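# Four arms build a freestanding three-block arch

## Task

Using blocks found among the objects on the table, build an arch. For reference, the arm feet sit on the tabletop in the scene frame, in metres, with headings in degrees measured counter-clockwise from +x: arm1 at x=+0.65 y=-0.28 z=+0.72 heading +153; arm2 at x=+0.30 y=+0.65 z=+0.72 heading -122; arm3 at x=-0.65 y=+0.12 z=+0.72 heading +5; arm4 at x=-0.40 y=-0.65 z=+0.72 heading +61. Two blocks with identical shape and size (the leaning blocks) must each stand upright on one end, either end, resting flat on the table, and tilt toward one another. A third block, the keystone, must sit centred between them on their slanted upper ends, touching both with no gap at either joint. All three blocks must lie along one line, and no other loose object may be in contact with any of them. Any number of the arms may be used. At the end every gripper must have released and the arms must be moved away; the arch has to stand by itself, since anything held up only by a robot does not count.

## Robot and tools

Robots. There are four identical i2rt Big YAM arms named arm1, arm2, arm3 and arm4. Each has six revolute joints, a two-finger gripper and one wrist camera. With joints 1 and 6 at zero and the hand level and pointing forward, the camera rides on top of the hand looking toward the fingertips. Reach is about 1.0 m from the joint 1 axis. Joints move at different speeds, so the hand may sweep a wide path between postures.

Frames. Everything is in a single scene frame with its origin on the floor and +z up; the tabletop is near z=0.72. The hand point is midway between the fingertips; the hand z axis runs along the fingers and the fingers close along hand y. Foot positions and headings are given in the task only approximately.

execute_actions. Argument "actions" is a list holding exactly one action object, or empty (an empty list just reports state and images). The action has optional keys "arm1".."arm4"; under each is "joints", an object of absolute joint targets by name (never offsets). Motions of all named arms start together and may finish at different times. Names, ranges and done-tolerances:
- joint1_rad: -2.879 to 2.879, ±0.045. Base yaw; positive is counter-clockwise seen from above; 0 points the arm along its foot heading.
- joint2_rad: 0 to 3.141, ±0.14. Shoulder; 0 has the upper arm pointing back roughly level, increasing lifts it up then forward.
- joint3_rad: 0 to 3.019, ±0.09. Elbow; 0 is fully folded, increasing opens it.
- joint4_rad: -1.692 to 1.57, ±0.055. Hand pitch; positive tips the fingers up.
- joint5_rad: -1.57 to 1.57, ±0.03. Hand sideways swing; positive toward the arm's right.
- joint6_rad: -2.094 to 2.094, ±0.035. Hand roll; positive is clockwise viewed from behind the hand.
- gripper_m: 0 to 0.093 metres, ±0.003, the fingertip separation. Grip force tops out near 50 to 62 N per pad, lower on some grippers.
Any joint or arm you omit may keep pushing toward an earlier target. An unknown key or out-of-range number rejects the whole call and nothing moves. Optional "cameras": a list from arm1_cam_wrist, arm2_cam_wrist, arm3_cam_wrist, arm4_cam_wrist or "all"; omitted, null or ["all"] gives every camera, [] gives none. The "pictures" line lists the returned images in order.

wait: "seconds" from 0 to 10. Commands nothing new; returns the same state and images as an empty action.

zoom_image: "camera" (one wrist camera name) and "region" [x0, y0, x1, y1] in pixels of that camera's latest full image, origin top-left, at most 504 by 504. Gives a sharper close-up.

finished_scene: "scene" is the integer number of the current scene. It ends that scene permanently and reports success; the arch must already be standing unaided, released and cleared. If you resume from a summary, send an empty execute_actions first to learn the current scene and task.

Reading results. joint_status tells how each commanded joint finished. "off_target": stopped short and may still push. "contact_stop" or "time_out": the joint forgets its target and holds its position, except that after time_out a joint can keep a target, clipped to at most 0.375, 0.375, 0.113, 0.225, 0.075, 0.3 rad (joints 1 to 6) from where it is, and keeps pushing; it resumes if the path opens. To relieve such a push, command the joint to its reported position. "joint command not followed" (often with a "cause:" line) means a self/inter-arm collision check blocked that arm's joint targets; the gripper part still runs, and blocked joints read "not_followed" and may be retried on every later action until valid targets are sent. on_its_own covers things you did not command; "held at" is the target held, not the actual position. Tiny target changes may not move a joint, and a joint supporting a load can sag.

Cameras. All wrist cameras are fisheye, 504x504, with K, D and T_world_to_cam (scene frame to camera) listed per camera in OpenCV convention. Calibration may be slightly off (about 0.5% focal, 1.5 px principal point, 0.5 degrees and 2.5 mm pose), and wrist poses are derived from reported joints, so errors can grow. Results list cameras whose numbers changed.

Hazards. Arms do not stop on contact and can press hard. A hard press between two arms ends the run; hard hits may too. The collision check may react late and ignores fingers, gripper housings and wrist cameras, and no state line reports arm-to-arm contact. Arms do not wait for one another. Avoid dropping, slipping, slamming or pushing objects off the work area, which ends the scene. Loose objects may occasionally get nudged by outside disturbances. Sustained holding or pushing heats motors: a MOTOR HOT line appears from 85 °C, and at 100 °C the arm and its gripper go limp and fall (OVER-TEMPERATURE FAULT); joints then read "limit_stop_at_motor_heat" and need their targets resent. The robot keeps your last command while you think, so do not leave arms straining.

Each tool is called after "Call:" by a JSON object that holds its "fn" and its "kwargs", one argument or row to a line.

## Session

Call:
{"fn": "execute_actions", "kwargs": {
  "actions": []
}}

Scene clock: 0.00 s.
Motor temperatures (°C, as the motors report them): arm1=[26 29 35 26 27 27] | arm2=[26 28 37 28 25 27] | arm3=[27 30 40 25 27 29] | arm4=[25 30 31 29 26 25]
arm1.joint_positions: joint1_rad=+0.250 joint2_rad=+0.505 joint3_rad=+1.646 joint4_rad=-1.350 joint5_rad=+0.036 joint6_rad=+0.025 gripper_m=+0.095
arm1.joint_status: not commanded
arm1.hand: x=+0.5226 y=-0.2460 z=+1.4140 quat_wxyz=(-0.073, +0.775, -0.104, -0.619) (m; scene frame)
arm2.joint_positions: joint1_rad=-0.201 joint2_rad=+0.356 joint3_rad=+1.705 joint4_rad=-1.552 joint5_rad=+0.111 joint6_rad=+0.761 gripper_m=+0.094
arm2.joint_status: not commanded
arm2.hand: x=+0.2786 y=+0.6515 z=+1.4251 quat_wxyz=(-0.414, -0.775, +0.013, +0.477) (m; scene frame)
arm3.joint_positions: joint1_rad=+0.273 joint2_rad=+0.356 joint3_rad=+1.341 joint4_rad=-1.470 joint5_rad=-0.128 joint6_rad=-0.076 gripper_m=+0.094
arm3.joint_status: not commanded
arm3.hand: x=-0.5479 y=+0.1832 z=+1.3113 quat_wxyz=(-0.499, +0.226, -0.826, -0.134) (m; scene frame)
arm4.joint_positions: joint1_rad=-0.573 joint2_rad=+0.363 joint3_rad=+1.527 joint4_rad=-1.540 joint5_rad=-0.007 joint6_rad=+0.147 gripper_m=+0.095
arm4.joint_status: not commanded
arm4.hand: x=-0.3423 y=-0.6175 z=+1.3945 quat_wxyz=(-0.539, +0.134, -0.814, -0.171) (m; scene frame)
pictures: arm1_cam_wrist, arm2_cam_wrist, arm3_cam_wrist, arm4_cam_wrist
camera_calibration (this result's frames):
arm1_cam_wrist: T_world_to_cam=[[0.251687, 0.967544, -0.0226238, 0.137798], [0.725241, -0.204032, -0.657569, 0.50199], [-0.640843, 0.149094, -0.753055, 1.5614], [0, 0, 0, 1]] pos_world=[0.601868, -0.263698, 1.50903]
arm2_cam_wrist: T_world_to_cam=[[-0.361033, 0.665345, -0.65343, 0.600591], [0.880748, 0.0129873, -0.473407, 0.424811], [-0.306493, -0.746423, -0.59069, 1.53596], [0, 0, 0, 1]] pos_world=[0.313443, 0.741357, 1.50083]
arm3_cam_wrist: T_world_to_cam=[[0.506509, -0.862232, 0.00219139, 0.430388], [-0.775987, -0.456951, -0.434787, 0.229667], [0.375889, 0.218523, -0.900531, 1.47012], [0, 0, 0, 1]] pos_world=[-0.59238, 0.154784, 1.4228]
arm4_cam_wrist: T_world_to_cam=[[0.400261, -0.906102, -0.137006, -0.226933], [-0.795647, -0.269434, -0.542542, 0.32294], [0.454684, 0.326167, -0.828781, 1.63987], [0, 0, 0, 1]] pos_world=[-0.397844, -0.653485, 1.50321]
Images, in order (width x height): arm1_cam_wrist 504x504, arm2_cam_wrist 504x504, arm3_cam_wrist 504x504, arm4_cam_wrist 504x504.

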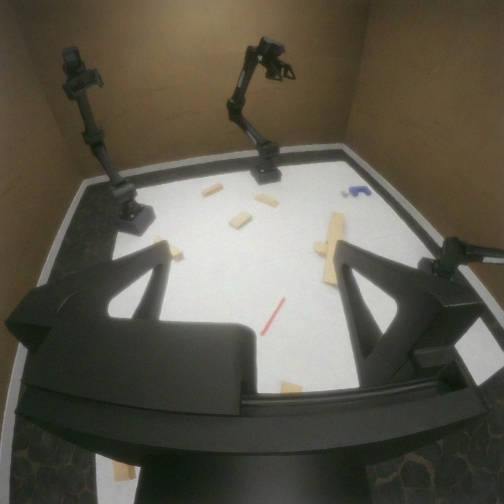

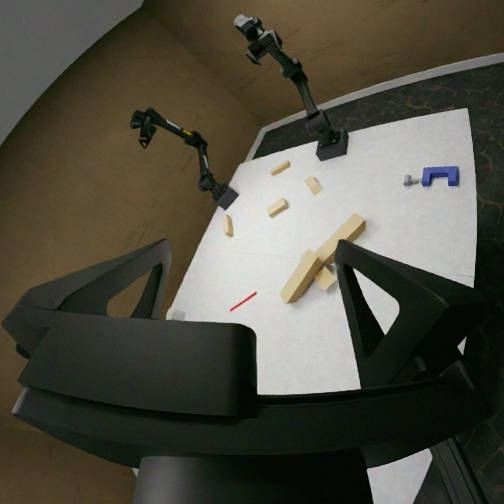

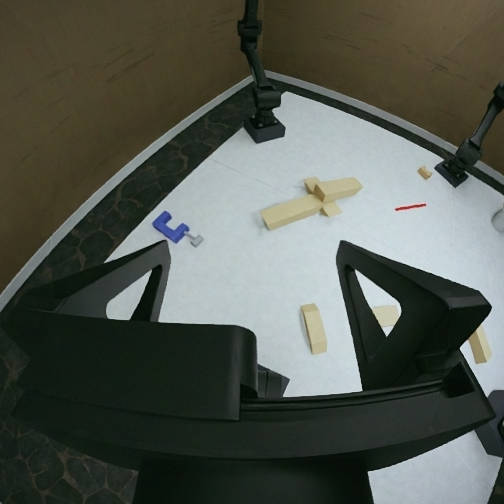

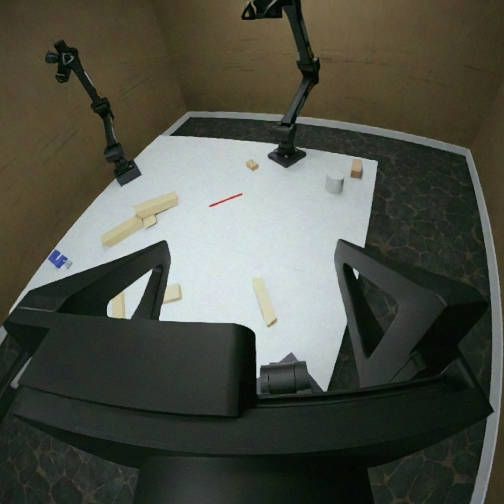

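Call:
{"fn": "execute_actions", "kwargs": {
  "actions": [
    {"arm1":{"joints":{"joint1_rad":0,"joint2_rad":0.9,"joint3_rad":1.3,"joint4_rad":-1.45,"joint5_rad":0,"joint6_rad":0}},"arm2":{"joints":{"joint1_rad":0,"joint2_rad":0.9,"joint3_rad":1.3,"joint4_rad":-1.45,"joint5_rad":0,"joint6_rad":0}},"arm3":{"joints":{"joint1_rad":-0.1,"joint2_rad":0.9,"joint3_rad":1.3,"joint4_rad":-1.45,"joint5_rad":0,"joint6_rad":0}},"arm4":{"joints":{"joint1_rad":0,"joint2_rad":0.9,"joint3_rad":1.3,"joint4_rad":-1.45,"joint5_rad":0,"joint6_rad":0}}}
  ]
}}

Scene clock: 8.43 s.
Motor temperatures (°C, as the motors report them): arm1=[26 30 36 26 27 27] | arm2=[26 29 37 28 25 27] | arm3=[27 30 41 25 27 29] | arm4=[25 30 32 29 26 25]
arm1.joint_positions: joint1_rad=+0.009 joint2_rad=+0.898 joint3_rad=+1.265 joint4_rad=-1.441 joint5_rad=+0.002 joint6_rad=+0.013 gripper_m=+0.095
arm1.joint_status: all done
arm1.hand: x=+0.3652 y=-0.1413 z=+1.1317 quat_wxyz=(-0.055, +0.945, -0.225, -0.232) (m; scene frame)
arm2.joint_positions: joint1_rad=-0.005 joint2_rad=+0.894 joint3_rad=+1.264 joint4_rad=-1.454 joint5_rad=+0.002 joint6_rad=+0.009 gripper_m=+0.094
arm2.joint_status: all done
arm2.hand: x=+0.1363 y=+0.3894 z=+1.1641 quat_wxyz=(-0.113, -0.852, -0.466, +0.212) (m; scene frame)
arm3.joint_positions: joint1_rad=-0.090 joint2_rad=+0.904 joint3_rad=+1.285 joint4_rad=-1.464 joint5_rad=-0.001 joint6_rad=-0.009 gripper_m=+0.094
arm3.joint_status: all done
arm3.hand: x=-0.3392 y=+0.1253 z=+1.1747 quat_wxyz=(-0.239, +0.014, -0.971, -0.003) (m; scene frame)
arm4.joint_positions: joint1_rad=-0.002 joint2_rad=+0.907 joint3_rad=+1.281 joint4_rad=-1.457 joint5_rad=+0.000 joint6_rad=+0.009 gripper_m=+0.095
arm4.joint_status: all done
arm4.hand: x=-0.2445 y=-0.3820 z=+1.1990 quat_wxyz=(-0.213, +0.478, -0.844, -0.117) (m; scene frame)
pictures: arm1_cam_wrist, arm2_cam_wrist, arm3_cam_wrist, arm4_cam_wrist
camera_calibration (this result's frames):
arm1_cam_wrist: T_world_to_cam=[[0.45532, 0.890321, -0.00356899, -0.0371722], [0.881093, -0.450018, 0.145465, -0.548595], [0.127904, -0.0693776, -0.989357, 1.18821], [0, 0, 0, 1]] pos_world=[0.348311, -0.131347, 1.25523]
arm2_cam_wrist: T_world_to_cam=[[-0.835032, 0.549933, 0.0171912, -0.11806], [0.547441, 0.82731, 0.12596, -0.539351], [0.0550471, 0.114592, -0.991886, 1.225], [0, 0, 0, 1]] pos_world=[0.129246, 0.370761, 1.28503]
arm3_cam_wrist: T_world_to_cam=[[0.0270324, -0.999635, 0.0000407382, 0.132188], [-0.987803, -0.0267063, 0.153399, -0.510999], [-0.153341, -0.00418698, -0.988164, 1.2327], [0, 0, 0, 1]] pos_world=[-0.319315, 0.123654, 1.29649]
arm4_cam_wrist: T_world_to_cam=[[0.85418, -0.519962, 0.00398118, 0.00996373], [-0.516089, -0.846832, 0.128559, -0.598652], [-0.0634746, -0.111867, -0.991694, 1.25783], [0, 0, 0, 1]] pos_world=[-0.237628, -0.361066, 1.32431]
Images, in order (width x height): arm1_cam_wrist 504x504, arm2_cam_wrist 504x504, arm3_cam_wrist 504x504, arm4_cam_wrist 504x504.

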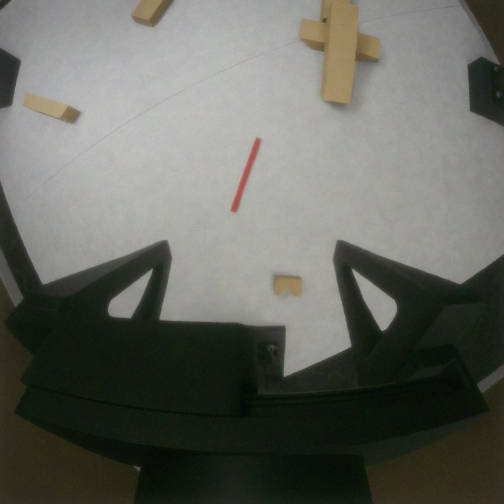

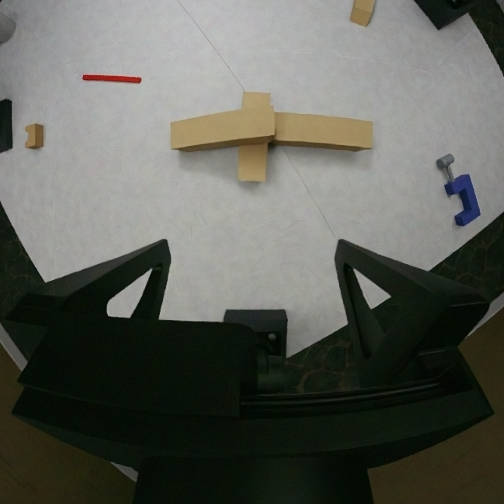

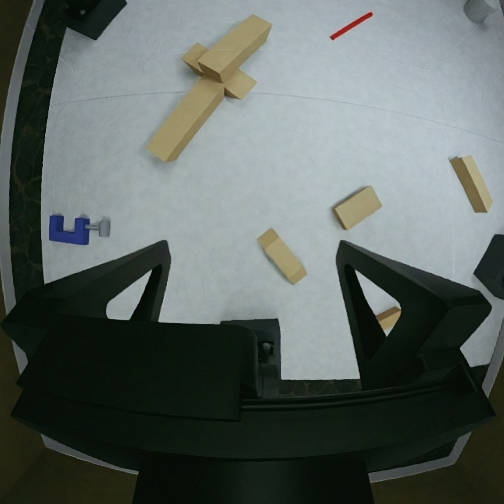

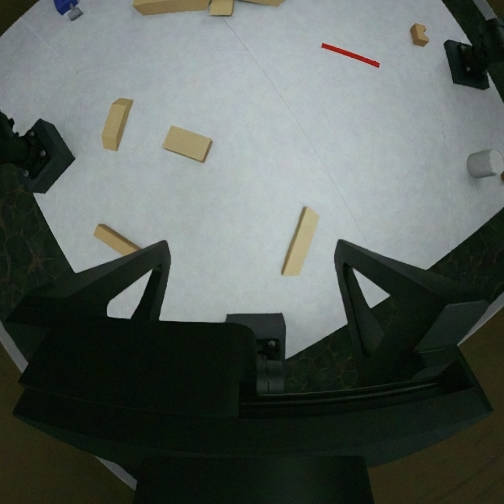

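Call:
{"fn": "zoom_image", "kwargs": {
  "camera": "arm2_cam_wrist",
  "region": [150,70,390,200]
}}

Call:
{"fn": "zoom_image", "kwargs": {
  "camera": "arm4_cam_wrist",
  "region": [80,80,340,290]
}}

Call:
{"fn": "zoom_image", "kwargs": {
  "camera": "arm3_cam_wrist",
  "region": [240,130,504,340]
}}

Call:
{"fn": "zoom_image", "kwargs": {
  "camera": "arm3_cam_wrist",
  "region": [130,0,300,180]
}}

Region (150, 70, 390, 200) of arm2_cam_wrist's 504x504 image, scaled by 2.100, with more detail than that image has; it fills the top 273 rows of this view, and the rest is white.

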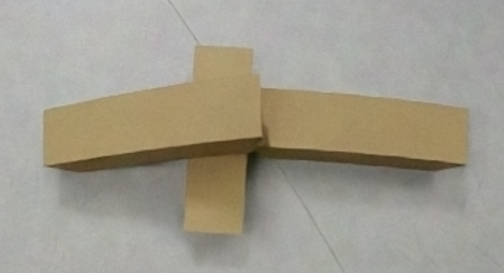

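Region (80, 80, 340, 290) of arm4_cam_wrist's 504x504 image, scaled by 1.938, with more detail than that image has; it fills the top 407 rows of this view, and the rest is white.

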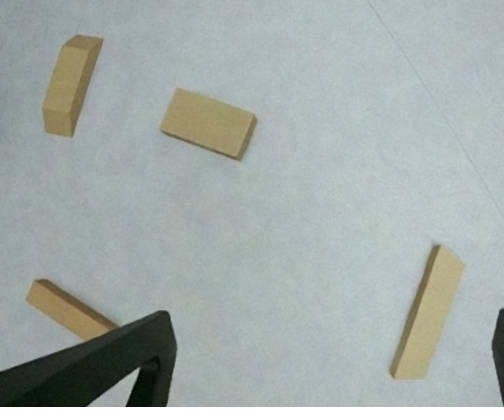

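Region (240, 130, 504, 340) of arm3_cam_wrist's 504x504 image, scaled by 1.909, with more detail than that image has; it fills the top 401 rows of this view, and the rest is white.

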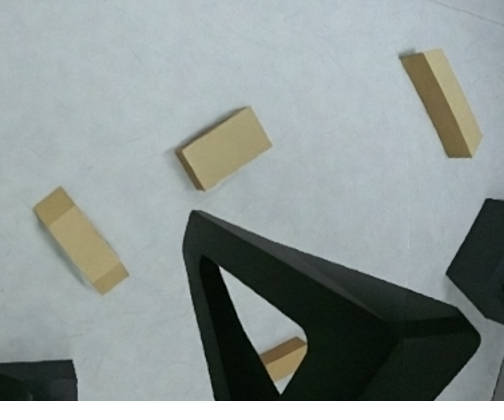

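Region (130, 0, 300, 180) of arm3_cam_wrist's 504x504 image, scaled by 2.800, with more detail than that image has.

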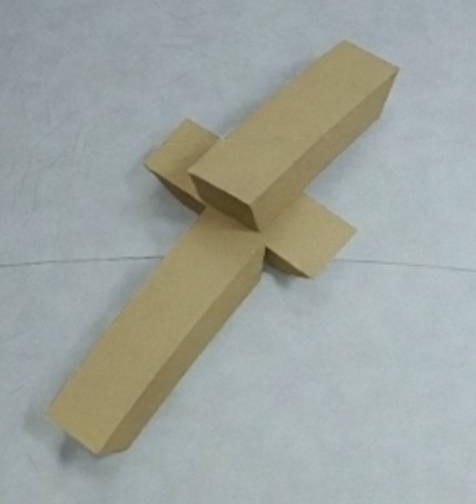

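Call:
{"fn": "execute_actions", "kwargs": {
  "actions": [
    {"arm2":{"joints":{"joint1_rad":-0.5,"joint2_rad":0.7,"joint3_rad":1.1}},"arm1":{"joints":{"joint1_rad":-0.222,"joint2_rad":2.1,"joint3_rad":2.2,"joint4_rad":-1.3,"joint6_rad":-0.136}},"arm4":{"joints":{"joint2_rad":0.6,"joint3_rad":1.0}},"arm3":{"joints":{"joint2_rad":0.6,"joint3_rad":1.0}}}
  ],
  "cameras": ["arm1_cam_wrist","arm2_cam_wrist"]
}}

Scene clock: 63.93 s.
Motor temperatures (°C, as the motors report them): arm1=[26 30 43 26 27 27] | arm2=[26 28 43 28 25 27] | arm3=[27 29 45 25 27 29] | arm4=[25 29 35 29 26 25]
arm1.joint_positions: joint1_rad=-0.222 joint2_rad=+2.111 joint3_rad=+2.151 joint4_rad=-1.308 joint5_rad=+0.001 joint6_rad=-0.123 gripper_m=+0.095
arm1.joint_status: all done
arm1.hand: x=+0.0839 y=+0.1825 z=+0.9376 quat_wxyz=(-0.061, +0.951, -0.274, -0.131) (m; scene frame)
arm2.joint_positions: joint1_rad=-0.495 joint2_rad=+0.696 joint3_rad=+1.098 joint4_rad=-1.453 joint5_rad=+0.000 joint6_rad=+0.007 gripper_m=+0.094
arm2.joint_status: all done
arm2.hand: x=+0.0857 y=+0.5276 z=+1.1377 quat_wxyz=(-0.064, -0.935, -0.245, +0.250) (m; scene frame)
arm3.joint_positions: joint1_rad=-0.090 joint2_rad=+0.593 joint3_rad=+1.000 joint4_rad=-1.461 joint5_rad=-0.001 joint6_rad=-0.009 gripper_m=+0.094
arm3.joint_status: all done
arm3.hand: x=-0.4323 y=+0.1236 z=+1.1162 quat_wxyz=(-0.253, +0.014, -0.967, -0.003) (m; scene frame)
arm4.joint_positions: joint1_rad=-0.002 joint2_rad=+0.592 joint3_rad=+1.004 joint4_rad=-1.455 joint5_rad=+0.000 joint6_rad=+0.009 gripper_m=+0.095
arm4.joint_status: all done
arm4.hand: x=-0.2916 y=-0.4627 z=+1.1445 quat_wxyz=(-0.230, +0.475, -0.840, -0.127) (m; scene frame)
pictures: arm1_cam_wrist, arm2_cam_wrist
camera_calibration (this result's frames):
arm1_cam_wrist: T_world_to_cam=[[0.542506, 0.839031, 0.0414012, -0.238135], [0.783848, -0.523318, 0.334247, -0.282226], [0.30211, -0.148879, -0.941576, 1.0097], [0, 0, 0, 1]] pos_world=[0.0453718, 0.202431, 1.0549]
arm2_cam_wrist: T_world_to_cam=[[-0.479949, 0.877149, 0.0160924, -0.437687], [0.874435, 0.476822, 0.0894668, -0.424235], [0.0708025, 0.0570112, -0.99586, 1.21928], [0, 0, 0, 1]] pos_world=[0.0745703, 0.516689, 1.25923]
Images, in order (width x height): arm1_cam_wrist 504x504, arm2_cam_wrist 504x504.

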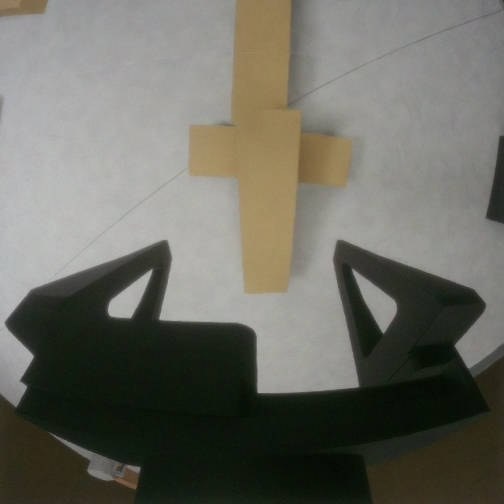

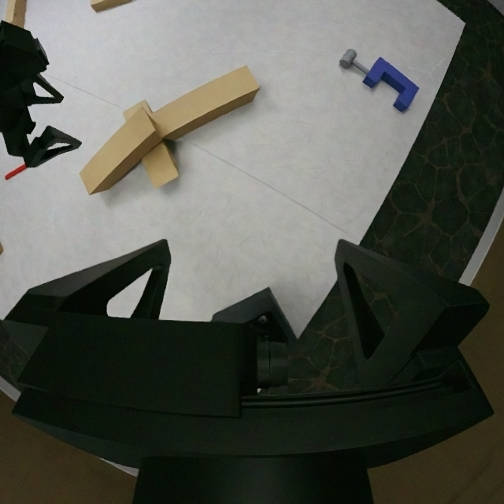

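Call:
{"fn": "execute_actions", "kwargs": {
  "actions": [
    {"arm1":{"joints":{"joint1_rad":-0.258,"joint2_rad":2.17,"joint3_rad":2.06,"joint4_rad":-1.17,"joint6_rad":-0.18}}}
  ],
  "cameras": ["arm1_cam_wrist"]
}}

Scene clock: 75.40 s.
Motor temperatures (°C, as the motors report them): arm1=[26 32 43 26 27 27] | arm2=[26 28 42 28 25 27] | arm3=[27 29 44 25 27 29] | arm4=[25 29 35 29 26 25]
arm1.joint_positions: joint1_rad=-0.254 joint2_rad=+2.194 joint3_rad=+2.047 joint4_rad=-1.186 joint5_rad=+0.001 joint6_rad=-0.166 gripper_m=+0.095
arm1.joint_status: all done
arm1.hand: x=+0.0977 y=+0.2026 z=+0.8398 quat_wxyz=(-0.052, +0.957, -0.270, -0.099) (m; scene frame)
arm2.joint_positions: joint1_rad=-0.495 joint2_rad=+0.696 joint3_rad=+1.098 joint4_rad=-1.453 joint5_rad=+0.000 joint6_rad=+0.007 gripper_m=+0.094
arm2.joint_status: not commanded
arm2.hand: x=+0.0857 y=+0.5276 z=+1.1377 quat_wxyz=(-0.064, -0.935, -0.245, +0.250) (m; scene frame)
arm3.joint_positions: joint1_rad=-0.090 joint2_rad=+0.593 joint3_rad=+1.000 joint4_rad=-1.461 joint5_rad=-0.001 joint6_rad=-0.009 gripper_m=+0.094
arm3.joint_status: not commanded
arm3.hand: x=-0.4323 y=+0.1236 z=+1.1162 quat_wxyz=(-0.253, +0.014, -0.967, -0.003) (m; scene frame)
arm4.joint_positions: joint1_rad=-0.002 joint2_rad=+0.592 joint3_rad=+1.004 joint4_rad=-1.455 joint5_rad=+0.000 joint6_rad=+0.009 gripper_m=+0.095
arm4.joint_status: not commanded
arm4.hand: x=-0.2916 y=-0.4627 z=+1.1445 quat_wxyz=(-0.230, +0.475, -0.840, -0.127) (m; scene frame)
pictures: arm1_cam_wrist
camera_calibration (this result's frames):
arm1_cam_wrist: T_world_to_cam=[[0.531717, 0.845776, 0.0440503, -0.260989], [0.767587, -0.503236, 0.396943, -0.305004], [0.357893, -0.177249, -0.916786, 0.89591], [0, 0, 0, 1]] pos_world=[0.0522498, 0.226048, 0.953924]
Images, in order (width x height): arm1_cam_wrist 504x504.

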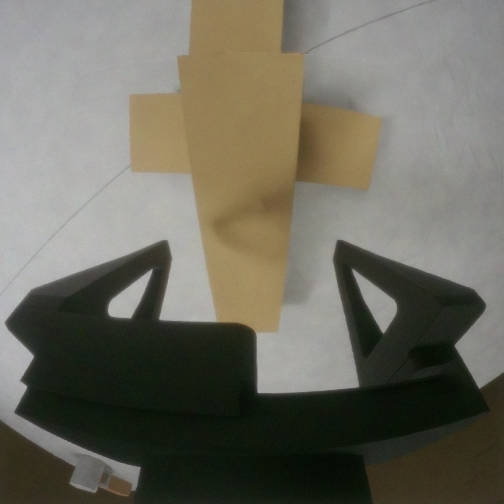

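Call:
{"fn": "execute_actions", "kwargs": {
  "actions": [
    {"arm1":{"joints":{"joint2_rad":2.232,"joint3_rad":1.93,"joint4_rad":-1.0}}}
  ],
  "cameras": ["arm1_cam_wrist"]
}}

Scene clock: 80.27 s.
Motor temperatures (°C, as the motors report them): arm1=[26 33 43 26 27 27] | arm2=[26 28 42 28 25 27] | arm3=[27 29 44 25 27 29] | arm4=[25 29 35 29 26 25]
arm1.joint_positions: joint1_rad=-0.254 joint2_rad=+2.254 joint3_rad=+1.919 joint4_rad=-1.016 joint5_rad=+0.001 joint6_rad=-0.166 gripper_m=+0.095
arm1.joint_status: all done
arm1.hand: x=+0.1035 y=+0.1986 z=+0.7526 quat_wxyz=(-0.048, +0.957, -0.270, -0.091) (m; scene frame)
arm2.joint_positions: joint1_rad=-0.495 joint2_rad=+0.696 joint3_rad=+1.098 joint4_rad=-1.453 joint5_rad=+0.000 joint6_rad=+0.007 gripper_m=+0.094
arm2.joint_status: not commanded
arm2.hand: x=+0.0857 y=+0.5276 z=+1.1377 quat_wxyz=(-0.064, -0.935, -0.245, +0.250) (m; scene frame)
arm3.joint_positions: joint1_rad=-0.090 joint2_rad=+0.593 joint3_rad=+1.000 joint4_rad=-1.461 joint5_rad=-0.001 joint6_rad=-0.009 gripper_m=+0.094
arm3.joint_status: not commanded
arm3.hand: x=-0.4323 y=+0.1236 z=+1.1162 quat_wxyz=(-0.253, +0.014, -0.967, -0.003) (m; scene frame)
arm4.joint_positions: joint1_rad=-0.002 joint2_rad=+0.592 joint3_rad=+1.004 joint4_rad=-1.455 joint5_rad=+0.000 joint6_rad=+0.009 gripper_m=+0.095
arm4.joint_status: not commanded
arm4.hand: x=-0.2916 y=-0.4627 z=+1.1445 quat_wxyz=(-0.230, +0.475, -0.840, -0.127) (m; scene frame)
pictures: arm1_cam_wrist
camera_calibration (this result's frames):
arm1_cam_wrist: T_world_to_cam=[[0.531291, 0.846178, 0.0413913, -0.254853], [0.762273, -0.498787, 0.412493, -0.288828], [0.369688, -0.187603, -0.91002, 0.808865], [0, 0, 0, 1]] pos_world=[0.0565391, 0.223333, 0.865771]
Images, in order (width x height): arm1_cam_wrist 504x504.

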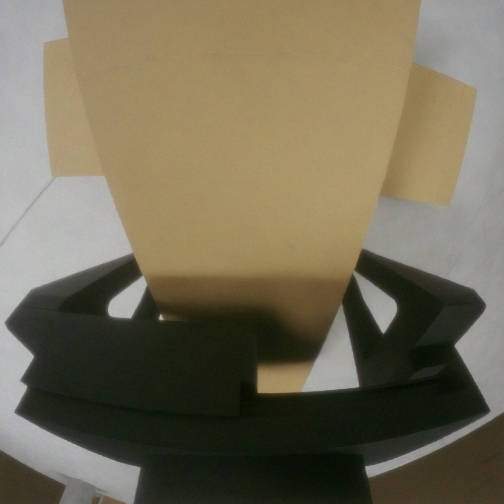

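Call:
{"fn": "execute_actions", "kwargs": {
  "actions": [
    {"arm1":{"joints":{"gripper_m":0.03}}}
  ],
  "cameras": []
}}

Call:
{"fn": "execute_actions", "kwargs": {
  "actions": [
    {"arm1":{"joints":{"joint2_rad":2.0,"joint3_rad":2.0,"joint4_rad":-1.3}}}
  ],
  "cameras": ["arm1_cam_wrist","arm2_cam_wrist"]
}}

Scene clock: 87.30 s.
Motor temperatures (°C, as the motors report them): arm1=[26 34 42 26 27 27] | arm2=[26 28 42 28 25 27] | arm3=[27 29 44 25 27 29] | arm4=[25 29 35 29 26 25]
arm1.joint_positions: joint1_rad=-0.254 joint2_rad=+2.254 joint3_rad=+1.919 joint4_rad=-1.015 joint5_rad=+0.000 joint6_rad=-0.168 gripper_m=+0.060
arm1.joint_status: gripper_m off_target (ended at +0.060, target +0.030)
arm1.hand: x=+0.1035 y=+0.1987 z=+0.7526 quat_wxyz=(-0.048, +0.958, -0.269, -0.091) (m; scene frame)
arm2.joint_positions: joint1_rad=-0.495 joint2_rad=+0.696 joint3_rad=+1.098 joint4_rad=-1.453 joint5_rad=+0.000 joint6_rad=+0.007 gripper_m=+0.094
arm2.joint_status: not commanded
arm2.hand: x=+0.0857 y=+0.5276 z=+1.1377 quat_wxyz=(-0.064, -0.935, -0.245, +0.250) (m; scene frame)
arm3.joint_positions: joint1_rad=-0.090 joint2_rad=+0.593 joint3_rad=+1.000 joint4_rad=-1.461 joint5_rad=-0.001 joint6_rad=-0.009 gripper_m=+0.094
arm3.joint_status: not commanded
arm3.hand: x=-0.4323 y=+0.1236 z=+1.1162 quat_wxyz=(-0.253, +0.014, -0.967, -0.003) (m; scene frame)
arm4.joint_positions: joint1_rad=-0.002 joint2_rad=+0.592 joint3_rad=+1.004 joint4_rad=-1.455 joint5_rad=+0.000 joint6_rad=+0.009 gripper_m=+0.095
arm4.joint_status: not commanded
arm4.hand: x=-0.2916 y=-0.4627 z=+1.1445 quat_wxyz=(-0.230, +0.475, -0.840, -0.127) (m; scene frame)
pictures: none
No camera images: the call's "cameras" was empty. Leave "cameras" out to get every camera's image.

Scene clock: 88.80 s.
Motor temperatures (°C, as the motors report them): arm1=[26 34 42 26 27 27] | arm2=[26 28 42 28 25 27] | arm3=[27 29 44 25 27 29] | arm4=[25 29 35 29 26 25]
arm1.joint_positions: joint1_rad=-0.254 joint2_rad=+2.043 joint3_rad=+1.952 joint4_rad=-1.294 joint5_rad=+0.000 joint6_rad=-0.168 gripper_m=+0.060
arm1.joint_status: all done
arm1.hand: x=+0.1370 y=+0.1679 z=+0.8981 quat_wxyz=(-0.041, +0.959, -0.270, -0.076) (m; scene frame)
arm2.joint_positions: joint1_rad=-0.495 joint2_rad=+0.696 joint3_rad=+1.098 joint4_rad=-1.453 joint5_rad=+0.000 joint6_rad=+0.007 gripper_m=+0.094
arm2.joint_status: not commanded
arm2.hand: x=+0.0857 y=+0.5276 z=+1.1377 quat_wxyz=(-0.064, -0.935, -0.245, +0.250) (m; scene frame)
arm3.joint_positions: joint1_rad=-0.090 joint2_rad=+0.593 joint3_rad=+1.000 joint4_rad=-1.461 joint5_rad=-0.001 joint6_rad=-0.009 gripper_m=+0.094
arm3.joint_status: not commanded
arm3.hand: x=-0.4323 y=+0.1236 z=+1.1162 quat_wxyz=(-0.253, +0.014, -0.967, -0.003) (m; scene frame)
arm4.joint_positions: joint1_rad=-0.002 joint2_rad=+0.592 joint3_rad=+1.004 joint4_rad=-1.455 joint5_rad=+0.000 joint6_rad=+0.009 gripper_m=+0.095
arm4.joint_status: not commanded
arm4.hand: x=-0.2916 y=-0.4627 z=+1.1445 quat_wxyz=(-0.230, +0.475, -0.840, -0.127) (m; scene frame)
pictures: arm1_cam_wrist, arm2_cam_wrist
camera_calibration (this result's frames):
arm1_cam_wrist: T_world_to_cam=[[0.529507, 0.847555, 0.0356845, -0.247562], [0.752056, -0.488475, 0.442498, -0.416996], [0.392472, -0.207469, -0.896059, 0.910861], [0, 0, 0, 1]] pos_world=[0.0872022, 0.195106, 1.00954]
arm2_cam_wrist: T_world_to_cam=[[-0.479949, 0.877149, 0.0160924, -0.437687], [0.874435, 0.476822, 0.0894668, -0.424235], [0.0708025, 0.0570112, -0.99586, 1.21928], [0, 0, 0, 1]] pos_world=[0.0745703, 0.516689, 1.25923]
Images, in order (width x height): arm1_cam_wrist 504x504, arm2_cam_wrist 504x504.

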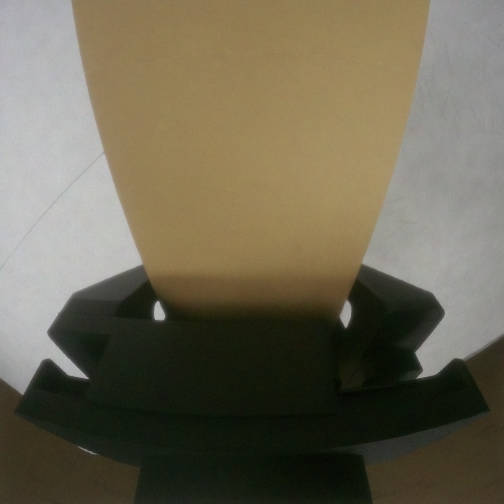

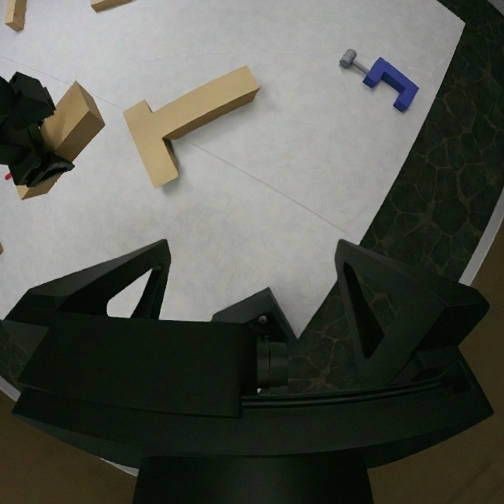

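Call:
{"fn": "execute_actions", "kwargs": {
  "actions": [
    {"arm1":{"joints":{"joint1_rad":0.165,"joint2_rad":1.36,"joint3_rad":0.78,"joint4_rad":0.27,"joint6_rad":0}},"arm2":{"joints":{"joint1_rad":-0.323,"joint2_rad":1.84,"joint3_rad":1.51,"joint4_rad":-1.19,"joint6_rad":1.283}}}
  ],
  "cameras": ["arm1_cam_wrist","arm2_cam_wrist","arm4_cam_wrist"]
}}

Scene clock: 105.30 s.
Motor temperatures (°C, as the motors report them): arm1=[26 34 43 26 27 27] | arm2=[26 28 41 28 25 27] | arm3=[27 29 44 25 27 29] | arm4=[25 29 34 29 26 25]
arm1.joint_positions: joint1_rad=+0.155 joint2_rad=+1.397 joint3_rad=+0.737 joint4_rad=+0.225 joint5_rad=+0.002 joint6_rad=-0.013 gripper_m=+0.060
arm1.joint_status: all done
arm1.hand: x=+0.1272 y=-0.1126 z=+0.9156 quat_wxyz=(-0.087, +0.838, -0.124, -0.524) (m; scene frame)
arm2.joint_positions: joint1_rad=-0.325 joint2_rad=+1.852 joint3_rad=+1.488 joint4_rad=-1.191 joint5_rad=+0.000 joint6_rad=+1.274 gripper_m=+0.094
arm2.joint_status: all done
arm2.hand: x=-0.1271 y=+0.3006 z=+0.8695 quat_wxyz=(-0.005, -0.957, +0.289, +0.007) (m; scene frame)
arm3.joint_positions: joint1_rad=-0.090 joint2_rad=+0.593 joint3_rad=+1.000 joint4_rad=-1.461 joint5_rad=-0.001 joint6_rad=-0.009 gripper_m=+0.094
arm3.joint_status: not commanded
arm3.hand: x=-0.4323 y=+0.1236 z=+1.1162 quat_wxyz=(-0.253, +0.014, -0.967, -0.003) (m; scene frame)
arm4.joint_positions: joint1_rad=-0.002 joint2_rad=+0.592 joint3_rad=+1.004 joint4_rad=-1.455 joint5_rad=+0.000 joint6_rad=+0.009 gripper_m=+0.095
arm4.joint_status: not commanded
arm4.hand: x=-0.2916 y=-0.4627 z=+1.1445 quat_wxyz=(-0.230, +0.475, -0.840, -0.127) (m; scene frame)
pictures: arm1_cam_wrist, arm2_cam_wrist, arm4_cam_wrist
camera_calibration (this result's frames):
arm1_cam_wrist: T_world_to_cam=[[0.301838, 0.953317, 0.00899251, 0.0600293], [0.84122, -0.261884, -0.473039, 0.298047], [-0.448601, 0.150346, -0.880996, 1.00564], [0, 0, 0, 1]] pos_world=[0.182289, -0.130367, 1.02641]
arm2_cam_wrist: T_world_to_cam=[[0.556117, 0.831098, 0.00317241, -0.179589], [0.684984, -0.460502, 0.564566, -0.261416], [0.47067, -0.311792, -0.825382, 0.993699], [0, 0, 0, 1]] pos_world=[-0.188767, 0.3387, 0.968337]
arm4_cam_wrist: T_world_to_cam=[[0.854324, -0.519729, 0.0034839, 0.00917889], [-0.517978, -0.850856, 0.0879897, -0.640339], [-0.0427665, -0.0769763, -0.996115, 1.21905], [0, 0, 0, 1]] pos_world=[-0.287389, -0.446228, 1.27063]
Images, in order (width x height): arm1_cam_wrist 504x504, arm2_cam_wrist 504x504, arm4_cam_wrist 504x504.

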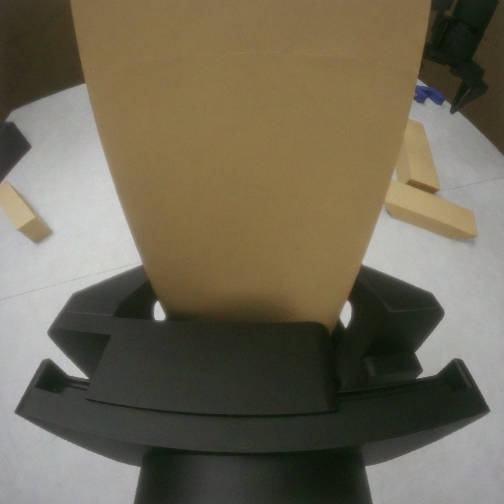

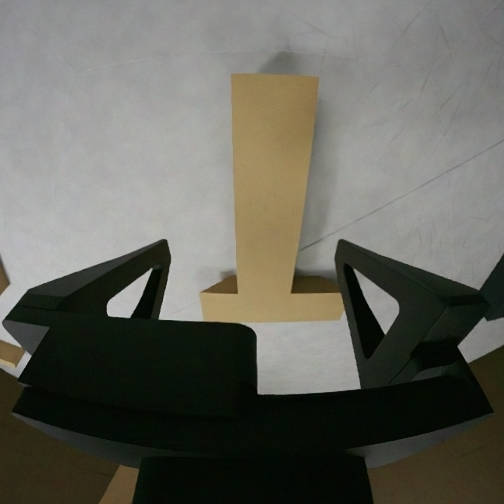

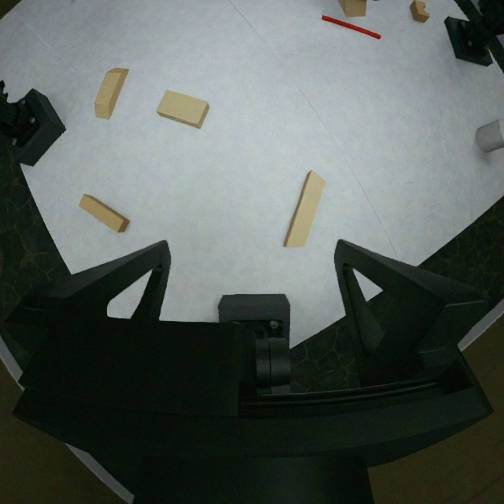

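Call:
{"fn": "execute_actions", "kwargs": {
  "actions": [
    {"arm2":{"joints":{"joint2_rad":1.87,"joint3_rad":1.42,"joint4_rad":-1.1}}}
  ],
  "cameras": ["arm2_cam_wrist"]
}}

Scene clock: 116.77 s.
Motor temperatures (°C, as the motors report them): arm1=[26 33 43 26 27 27] | arm2=[26 30 42 28 25 27] | arm3=[27 29 44 25 27 29] | arm4=[25 28 34 29 26 25]
arm1.joint_positions: joint1_rad=+0.155 joint2_rad=+1.397 joint3_rad=+0.737 joint4_rad=+0.225 joint5_rad=+0.002 joint6_rad=-0.013 gripper_m=+0.060
arm1.joint_status: not commanded
arm1.hand: x=+0.1272 y=-0.1126 z=+0.9156 quat_wxyz=(-0.087, +0.838, -0.124, -0.524) (m; scene frame)
arm2.joint_positions: joint1_rad=-0.325 joint2_rad=+1.868 joint3_rad=+1.414 joint4_rad=-1.110 joint5_rad=+0.000 joint6_rad=+1.275 gripper_m=+0.094
arm2.joint_status: all done
arm2.hand: x=-0.1190 y=+0.3075 z=+0.8349 quat_wxyz=(-0.001, -0.957, +0.289, +0.005) (m; scene frame)
arm3.joint_positions: joint1_rad=-0.090 joint2_rad=+0.593 joint3_rad=+1.000 joint4_rad=-1.461 joint5_rad=-0.001 joint6_rad=-0.009 gripper_m=+0.094
arm3.joint_status: not commanded
arm3.hand: x=-0.4323 y=+0.1236 z=+1.1162 quat_wxyz=(-0.253, +0.014, -0.967, -0.003) (m; scene frame)
arm4.joint_positions: joint1_rad=-0.002 joint2_rad=+0.592 joint3_rad=+1.004 joint4_rad=-1.455 joint5_rad=+0.000 joint6_rad=+0.009 gripper_m=+0.095
arm4.joint_status: not commanded
arm4.hand: x=-0.2916 y=-0.4627 z=+1.1445 quat_wxyz=(-0.230, +0.475, -0.840, -0.127) (m; scene frame)
pictures: arm2_cam_wrist
camera_calibration (this result's frames):
arm2_cam_wrist: T_world_to_cam=[[0.556742, 0.830583, 0.0130271, -0.197766], [0.680099, -0.464765, 0.566974, -0.245466], [0.476973, -0.306799, -0.823633, 0.961187], [0, 0, 0, 1]] pos_world=[-0.181415, 0.345068, 0.933414]
Images, in order (width x height): arm2_cam_wrist 504x504.

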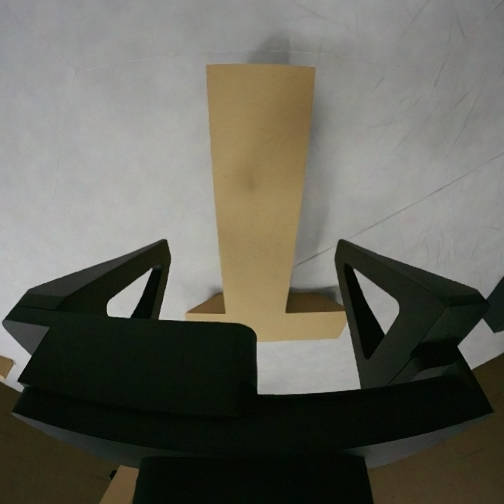

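Good. Descend.

Call:
{"fn": "execute_actions", "kwargs": {
  "actions": [
    {"arm2":{"joints":{"joint2_rad":1.93,"joint3_rad":1.36,"joint4_rad":-0.985}}}
  ],
  "cameras": ["arm2_cam_wrist"]
}}

Call:
{"fn": "execute_actions", "kwargs": {
  "actions": [
    {"arm2":{"joints":{"gripper_m":0.03}}}
  ],
  "cameras": ["arm2_cam_wrist"]
}}

Scene clock: 127.87 s.
Motor temperatures (°C, as the motors report them): arm1=[26 32 43 26 27 27] | arm2=[26 30 41 28 25 27] | arm3=[27 29 44 25 27 29] | arm4=[25 28 34 29 26 25]
arm1.joint_positions: joint1_rad=+0.155 joint2_rad=+1.397 joint3_rad=+0.737 joint4_rad=+0.225 joint5_rad=+0.002 joint6_rad=-0.013 gripper_m=+0.060
arm1.joint_status: not commanded
arm1.hand: x=+0.1272 y=-0.1126 z=+0.9156 quat_wxyz=(-0.087, +0.838, -0.124, -0.524) (m; scene frame)
arm2.joint_positions: joint1_rad=-0.325 joint2_rad=+1.938 joint3_rad=+1.352 joint4_rad=-0.995 joint5_rad=+0.000 joint6_rad=+1.275 gripper_m=+0.094
arm2.joint_status: all done
arm2.hand: x=-0.1149 y=+0.3114 z=+0.7780 quat_wxyz=(+0.006, -0.957, +0.289, +0.000) (m; scene frame)
arm3.joint_positions: joint1_rad=-0.090 joint2_rad=+0.593 joint3_rad=+1.000 joint4_rad=-1.461 joint5_rad=-0.001 joint6_rad=-0.009 gripper_m=+0.094
arm3.joint_status: not commanded
arm3.hand: x=-0.4323 y=+0.1236 z=+1.1162 quat_wxyz=(-0.253, +0.014, -0.967, -0.003) (m; scene frame)
arm4.joint_positions: joint1_rad=-0.002 joint2_rad=+0.592 joint3_rad=+1.004 joint4_rad=-1.455 joint5_rad=+0.000 joint6_rad=+0.009 gripper_m=+0.095
arm4.joint_status: not commanded
arm4.hand: x=-0.2916 y=-0.4627 z=+1.1445 quat_wxyz=(-0.230, +0.475, -0.840, -0.127) (m; scene frame)
pictures: arm2_cam_wrist
camera_calibration (this result's frames):
arm2_cam_wrist: T_world_to_cam=[[0.556567, 0.830306, 0.0287325, -0.214689], [0.672842, -0.470765, 0.57067, -0.2161], [0.487356, -0.298284, -0.820677, 0.909861], [0, 0, 0, 1]] pos_world=[-0.178536, 0.347922, 0.876192]
Images, in order (width x height): arm2_cam_wrist 504x504.

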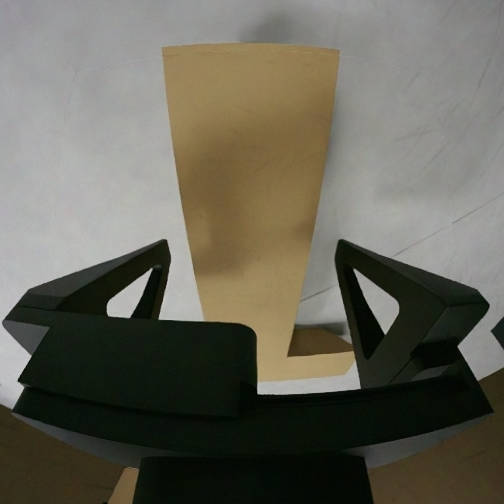

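Scene clock: 128.50 s.
Motor temperatures (°C, as the motors report them): arm1=[26 32 43 26 27 27] | arm2=[26 30 41 28 25 27] | arm3=[27 29 44 25 27 29] | arm4=[25 28 34 29 26 25]
arm1.joint_positions: joint1_rad=+0.155 joint2_rad=+1.397 joint3_rad=+0.737 joint4_rad=+0.225 joint5_rad=+0.002 joint6_rad=-0.013 gripper_m=+0.060
arm1.joint_status: not commanded
arm1.hand: x=+0.1272 y=-0.1126 z=+0.9156 quat_wxyz=(-0.087, +0.838, -0.124, -0.524) (m; scene frame)
arm2.joint_positions: joint1_rad=-0.325 joint2_rad=+1.938 joint3_rad=+1.352 joint4_rad=-0.992 joint5_rad=+0.000 joint6_rad=+1.277 gripper_m=+0.060
arm2.joint_status: gripper_m off_target (ended at +0.060, target +0.030)
arm2.hand: x=-0.1154 y=+0.3109 z=+0.7780 quat_wxyz=(+0.005, -0.957, +0.290, +0.001) (m; scene frame)
arm3.joint_positions: joint1_rad=-0.090 joint2_rad=+0.593 joint3_rad=+1.000 joint4_rad=-1.461 joint5_rad=-0.001 joint6_rad=-0.009 gripper_m=+0.094
arm3.joint_status: not commanded
arm3.hand: x=-0.4323 y=+0.1236 z=+1.1162 quat_wxyz=(-0.253, +0.014, -0.967, -0.003) (m; scene frame)
arm4.joint_positions: joint1_rad=-0.002 joint2_rad=+0.592 joint3_rad=+1.004 joint4_rad=-1.455 joint5_rad=+0.000 joint6_rad=+0.009 gripper_m=+0.095
arm4.joint_status: not commanded
arm4.hand: x=-0.2916 y=-0.4627 z=+1.1445 quat_wxyz=(-0.230, +0.475, -0.840, -0.127) (m; scene frame)
pictures: arm2_cam_wrist
camera_calibration (this result's frames):
arm2_cam_wrist: T_world_to_cam=[[0.558194, 0.829312, 0.0256933, -0.211091], [0.67317, -0.470766, 0.570282, -0.215642], [0.485037, -0.301032, -0.821047, 0.910834], [0, 0, 0, 1]] pos_world=[-0.178795, 0.347733, 0.876238]
Images, in order (width x height): arm2_cam_wrist 504x504.

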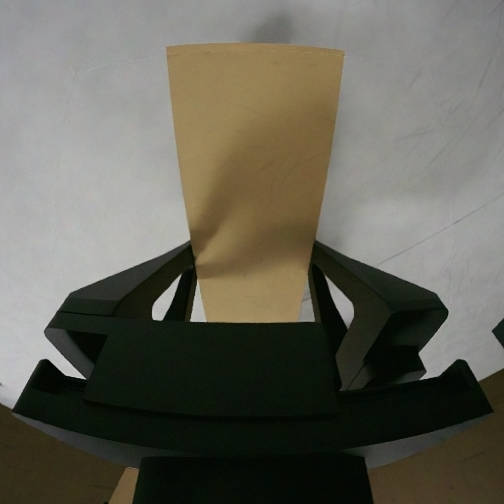

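Call:
{"fn": "execute_actions", "kwargs": {
  "actions": [
    {"arm2":{"joints":{"joint2_rad":1.74,"joint3_rad":1.35,"joint4_rad":-1.12}}}
  ],
  "cameras": []
}}

Call:
{"fn": "execute_actions", "kwargs": {
  "actions": [
    {"arm2":{"joints":{"joint1_rad":-0.55,"joint3_rad":1.27,"joint4_rad":-1.06}}}
  ],
  "cameras": ["arm2_cam_wrist","arm3_cam_wrist"]
}}

Scene clock: 142.50 s.
Motor temperatures (°C, as the motors report them): arm1=[26 32 43 26 27 27] | arm2=[26 31 40 28 25 27] | arm3=[27 29 44 25 27 29] | arm4=[25 28 34 29 26 25]
arm1.joint_positions: joint1_rad=+0.155 joint2_rad=+1.397 joint3_rad=+0.737 joint4_rad=+0.225 joint5_rad=+0.002 joint6_rad=-0.013 gripper_m=+0.060
arm1.joint_status: not commanded
arm1.hand: x=+0.1272 y=-0.1126 z=+0.9156 quat_wxyz=(-0.087, +0.838, -0.124, -0.524) (m; scene frame)
arm2.joint_positions: joint1_rad=-0.325 joint2_rad=+1.756 joint3_rad=+1.321 joint4_rad=-1.111 joint5_rad=+0.000 joint6_rad=+1.277 gripper_m=+0.060
arm2.joint_status: all done
arm2.hand: x=-0.0946 y=+0.3274 z=+0.8592 quat_wxyz=(-0.009, -0.957, +0.290, +0.010) (m; scene frame)
arm3.joint_positions: joint1_rad=-0.090 joint2_rad=+0.593 joint3_rad=+1.000 joint4_rad=-1.461 joint5_rad=-0.001 joint6_rad=-0.009 gripper_m=+0.094
arm3.joint_status: not commanded
arm3.hand: x=-0.4323 y=+0.1236 z=+1.1162 quat_wxyz=(-0.253, +0.014, -0.967, -0.003) (m; scene frame)
arm4.joint_positions: joint1_rad=-0.002 joint2_rad=+0.592 joint3_rad=+1.004 joint4_rad=-1.455 joint5_rad=+0.000 joint6_rad=+0.009 gripper_m=+0.095
arm4.joint_status: not commanded
arm4.hand: x=-0.2916 y=-0.4627 z=+1.1445 quat_wxyz=(-0.230, +0.475, -0.840, -0.127) (m; scene frame)
pictures: none
No camera images: the call's "cameras" was empty. Leave "cameras" out to get every camera's image.

Scene clock: 143.70 s.
Motor temperatures (°C, as the motors report them): arm1=[26 32 43 26 27 27] | arm2=[26 31 41 28 25 27] | arm3=[27 29 44 25 27 29] | arm4=[25 28 34 29 26 25]
arm1.joint_positions: joint1_rad=+0.155 joint2_rad=+1.397 joint3_rad=+0.737 joint4_rad=+0.225 joint5_rad=+0.002 joint6_rad=-0.013 gripper_m=+0.060
arm1.joint_status: not commanded
arm1.hand: x=+0.1272 y=-0.1126 z=+0.9156 quat_wxyz=(-0.087, +0.838, -0.124, -0.524) (m; scene frame)
arm2.joint_positions: joint1_rad=-0.550 joint2_rad=+1.761 joint3_rad=+1.249 joint4_rad=-1.066 joint5_rad=+0.002 joint6_rad=+1.277 gripper_m=+0.060
arm2.joint_status: all done
arm2.hand: x=-0.1397 y=+0.4328 z=+0.8331 quat_wxyz=(+0.005, -0.918, +0.396, +0.001) (m; scene frame)
arm3.joint_positions: joint1_rad=-0.090 joint2_rad=+0.593 joint3_rad=+1.000 joint4_rad=-1.461 joint5_rad=-0.001 joint6_rad=-0.009 gripper_m=+0.094
arm3.joint_status: not commanded
arm3.hand: x=-0.4323 y=+0.1236 z=+1.1162 quat_wxyz=(-0.253, +0.014, -0.967, -0.003) (m; scene frame)
arm4.joint_positions: joint1_rad=-0.002 joint2_rad=+0.592 joint3_rad=+1.004 joint4_rad=-1.455 joint5_rad=+0.000 joint6_rad=+0.009 gripper_m=+0.095
arm4.joint_status: not commanded
arm4.hand: x=-0.2916 y=-0.4627 z=+1.1445 quat_wxyz=(-0.230, +0.475, -0.840, -0.127) (m; scene frame)
pictures: arm2_cam_wrist, arm3_cam_wrist
camera_calibration (this result's frames):
arm2_cam_wrist: T_world_to_cam=[[0.729238, 0.683811, 0.0247863, -0.212468], [0.55232, -0.609623, 0.568597, -0.128655], [0.403923, -0.400953, -0.822243, 1.03744], [0, 0, 0, 1]] pos_world=[-0.193046, 0.482819, 0.931442]
arm3_cam_wrist: T_world_to_cam=[[0.0269842, -0.999636, 0.000254367, 0.132708], [-0.991835, -0.0267419, 0.12469, -0.563695], [-0.124638, -0.00361695, -0.992196, 1.17741], [0, 0, 0, 1]] pos_world=[-0.415924, 0.121844, 1.23848]
Images, in order (width x height): arm2_cam_wrist 504x504, arm3_cam_wrist 504x504.

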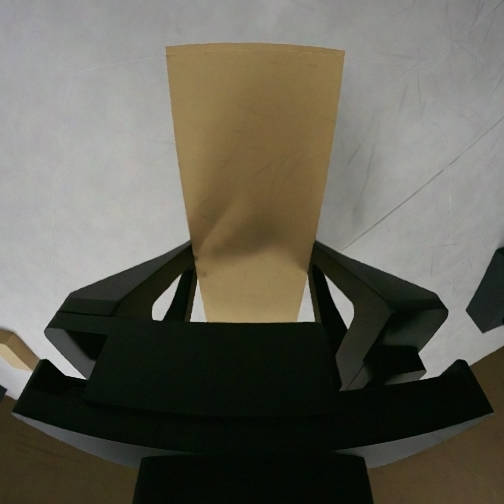

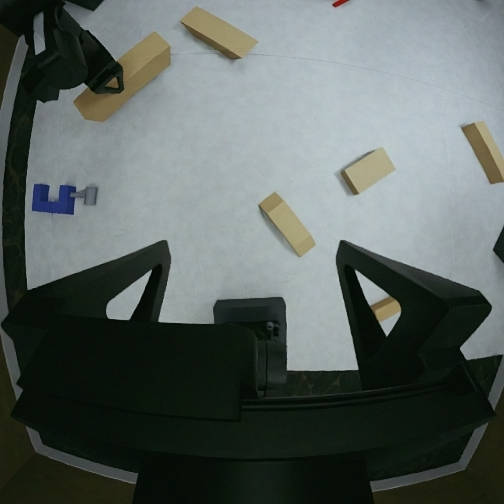

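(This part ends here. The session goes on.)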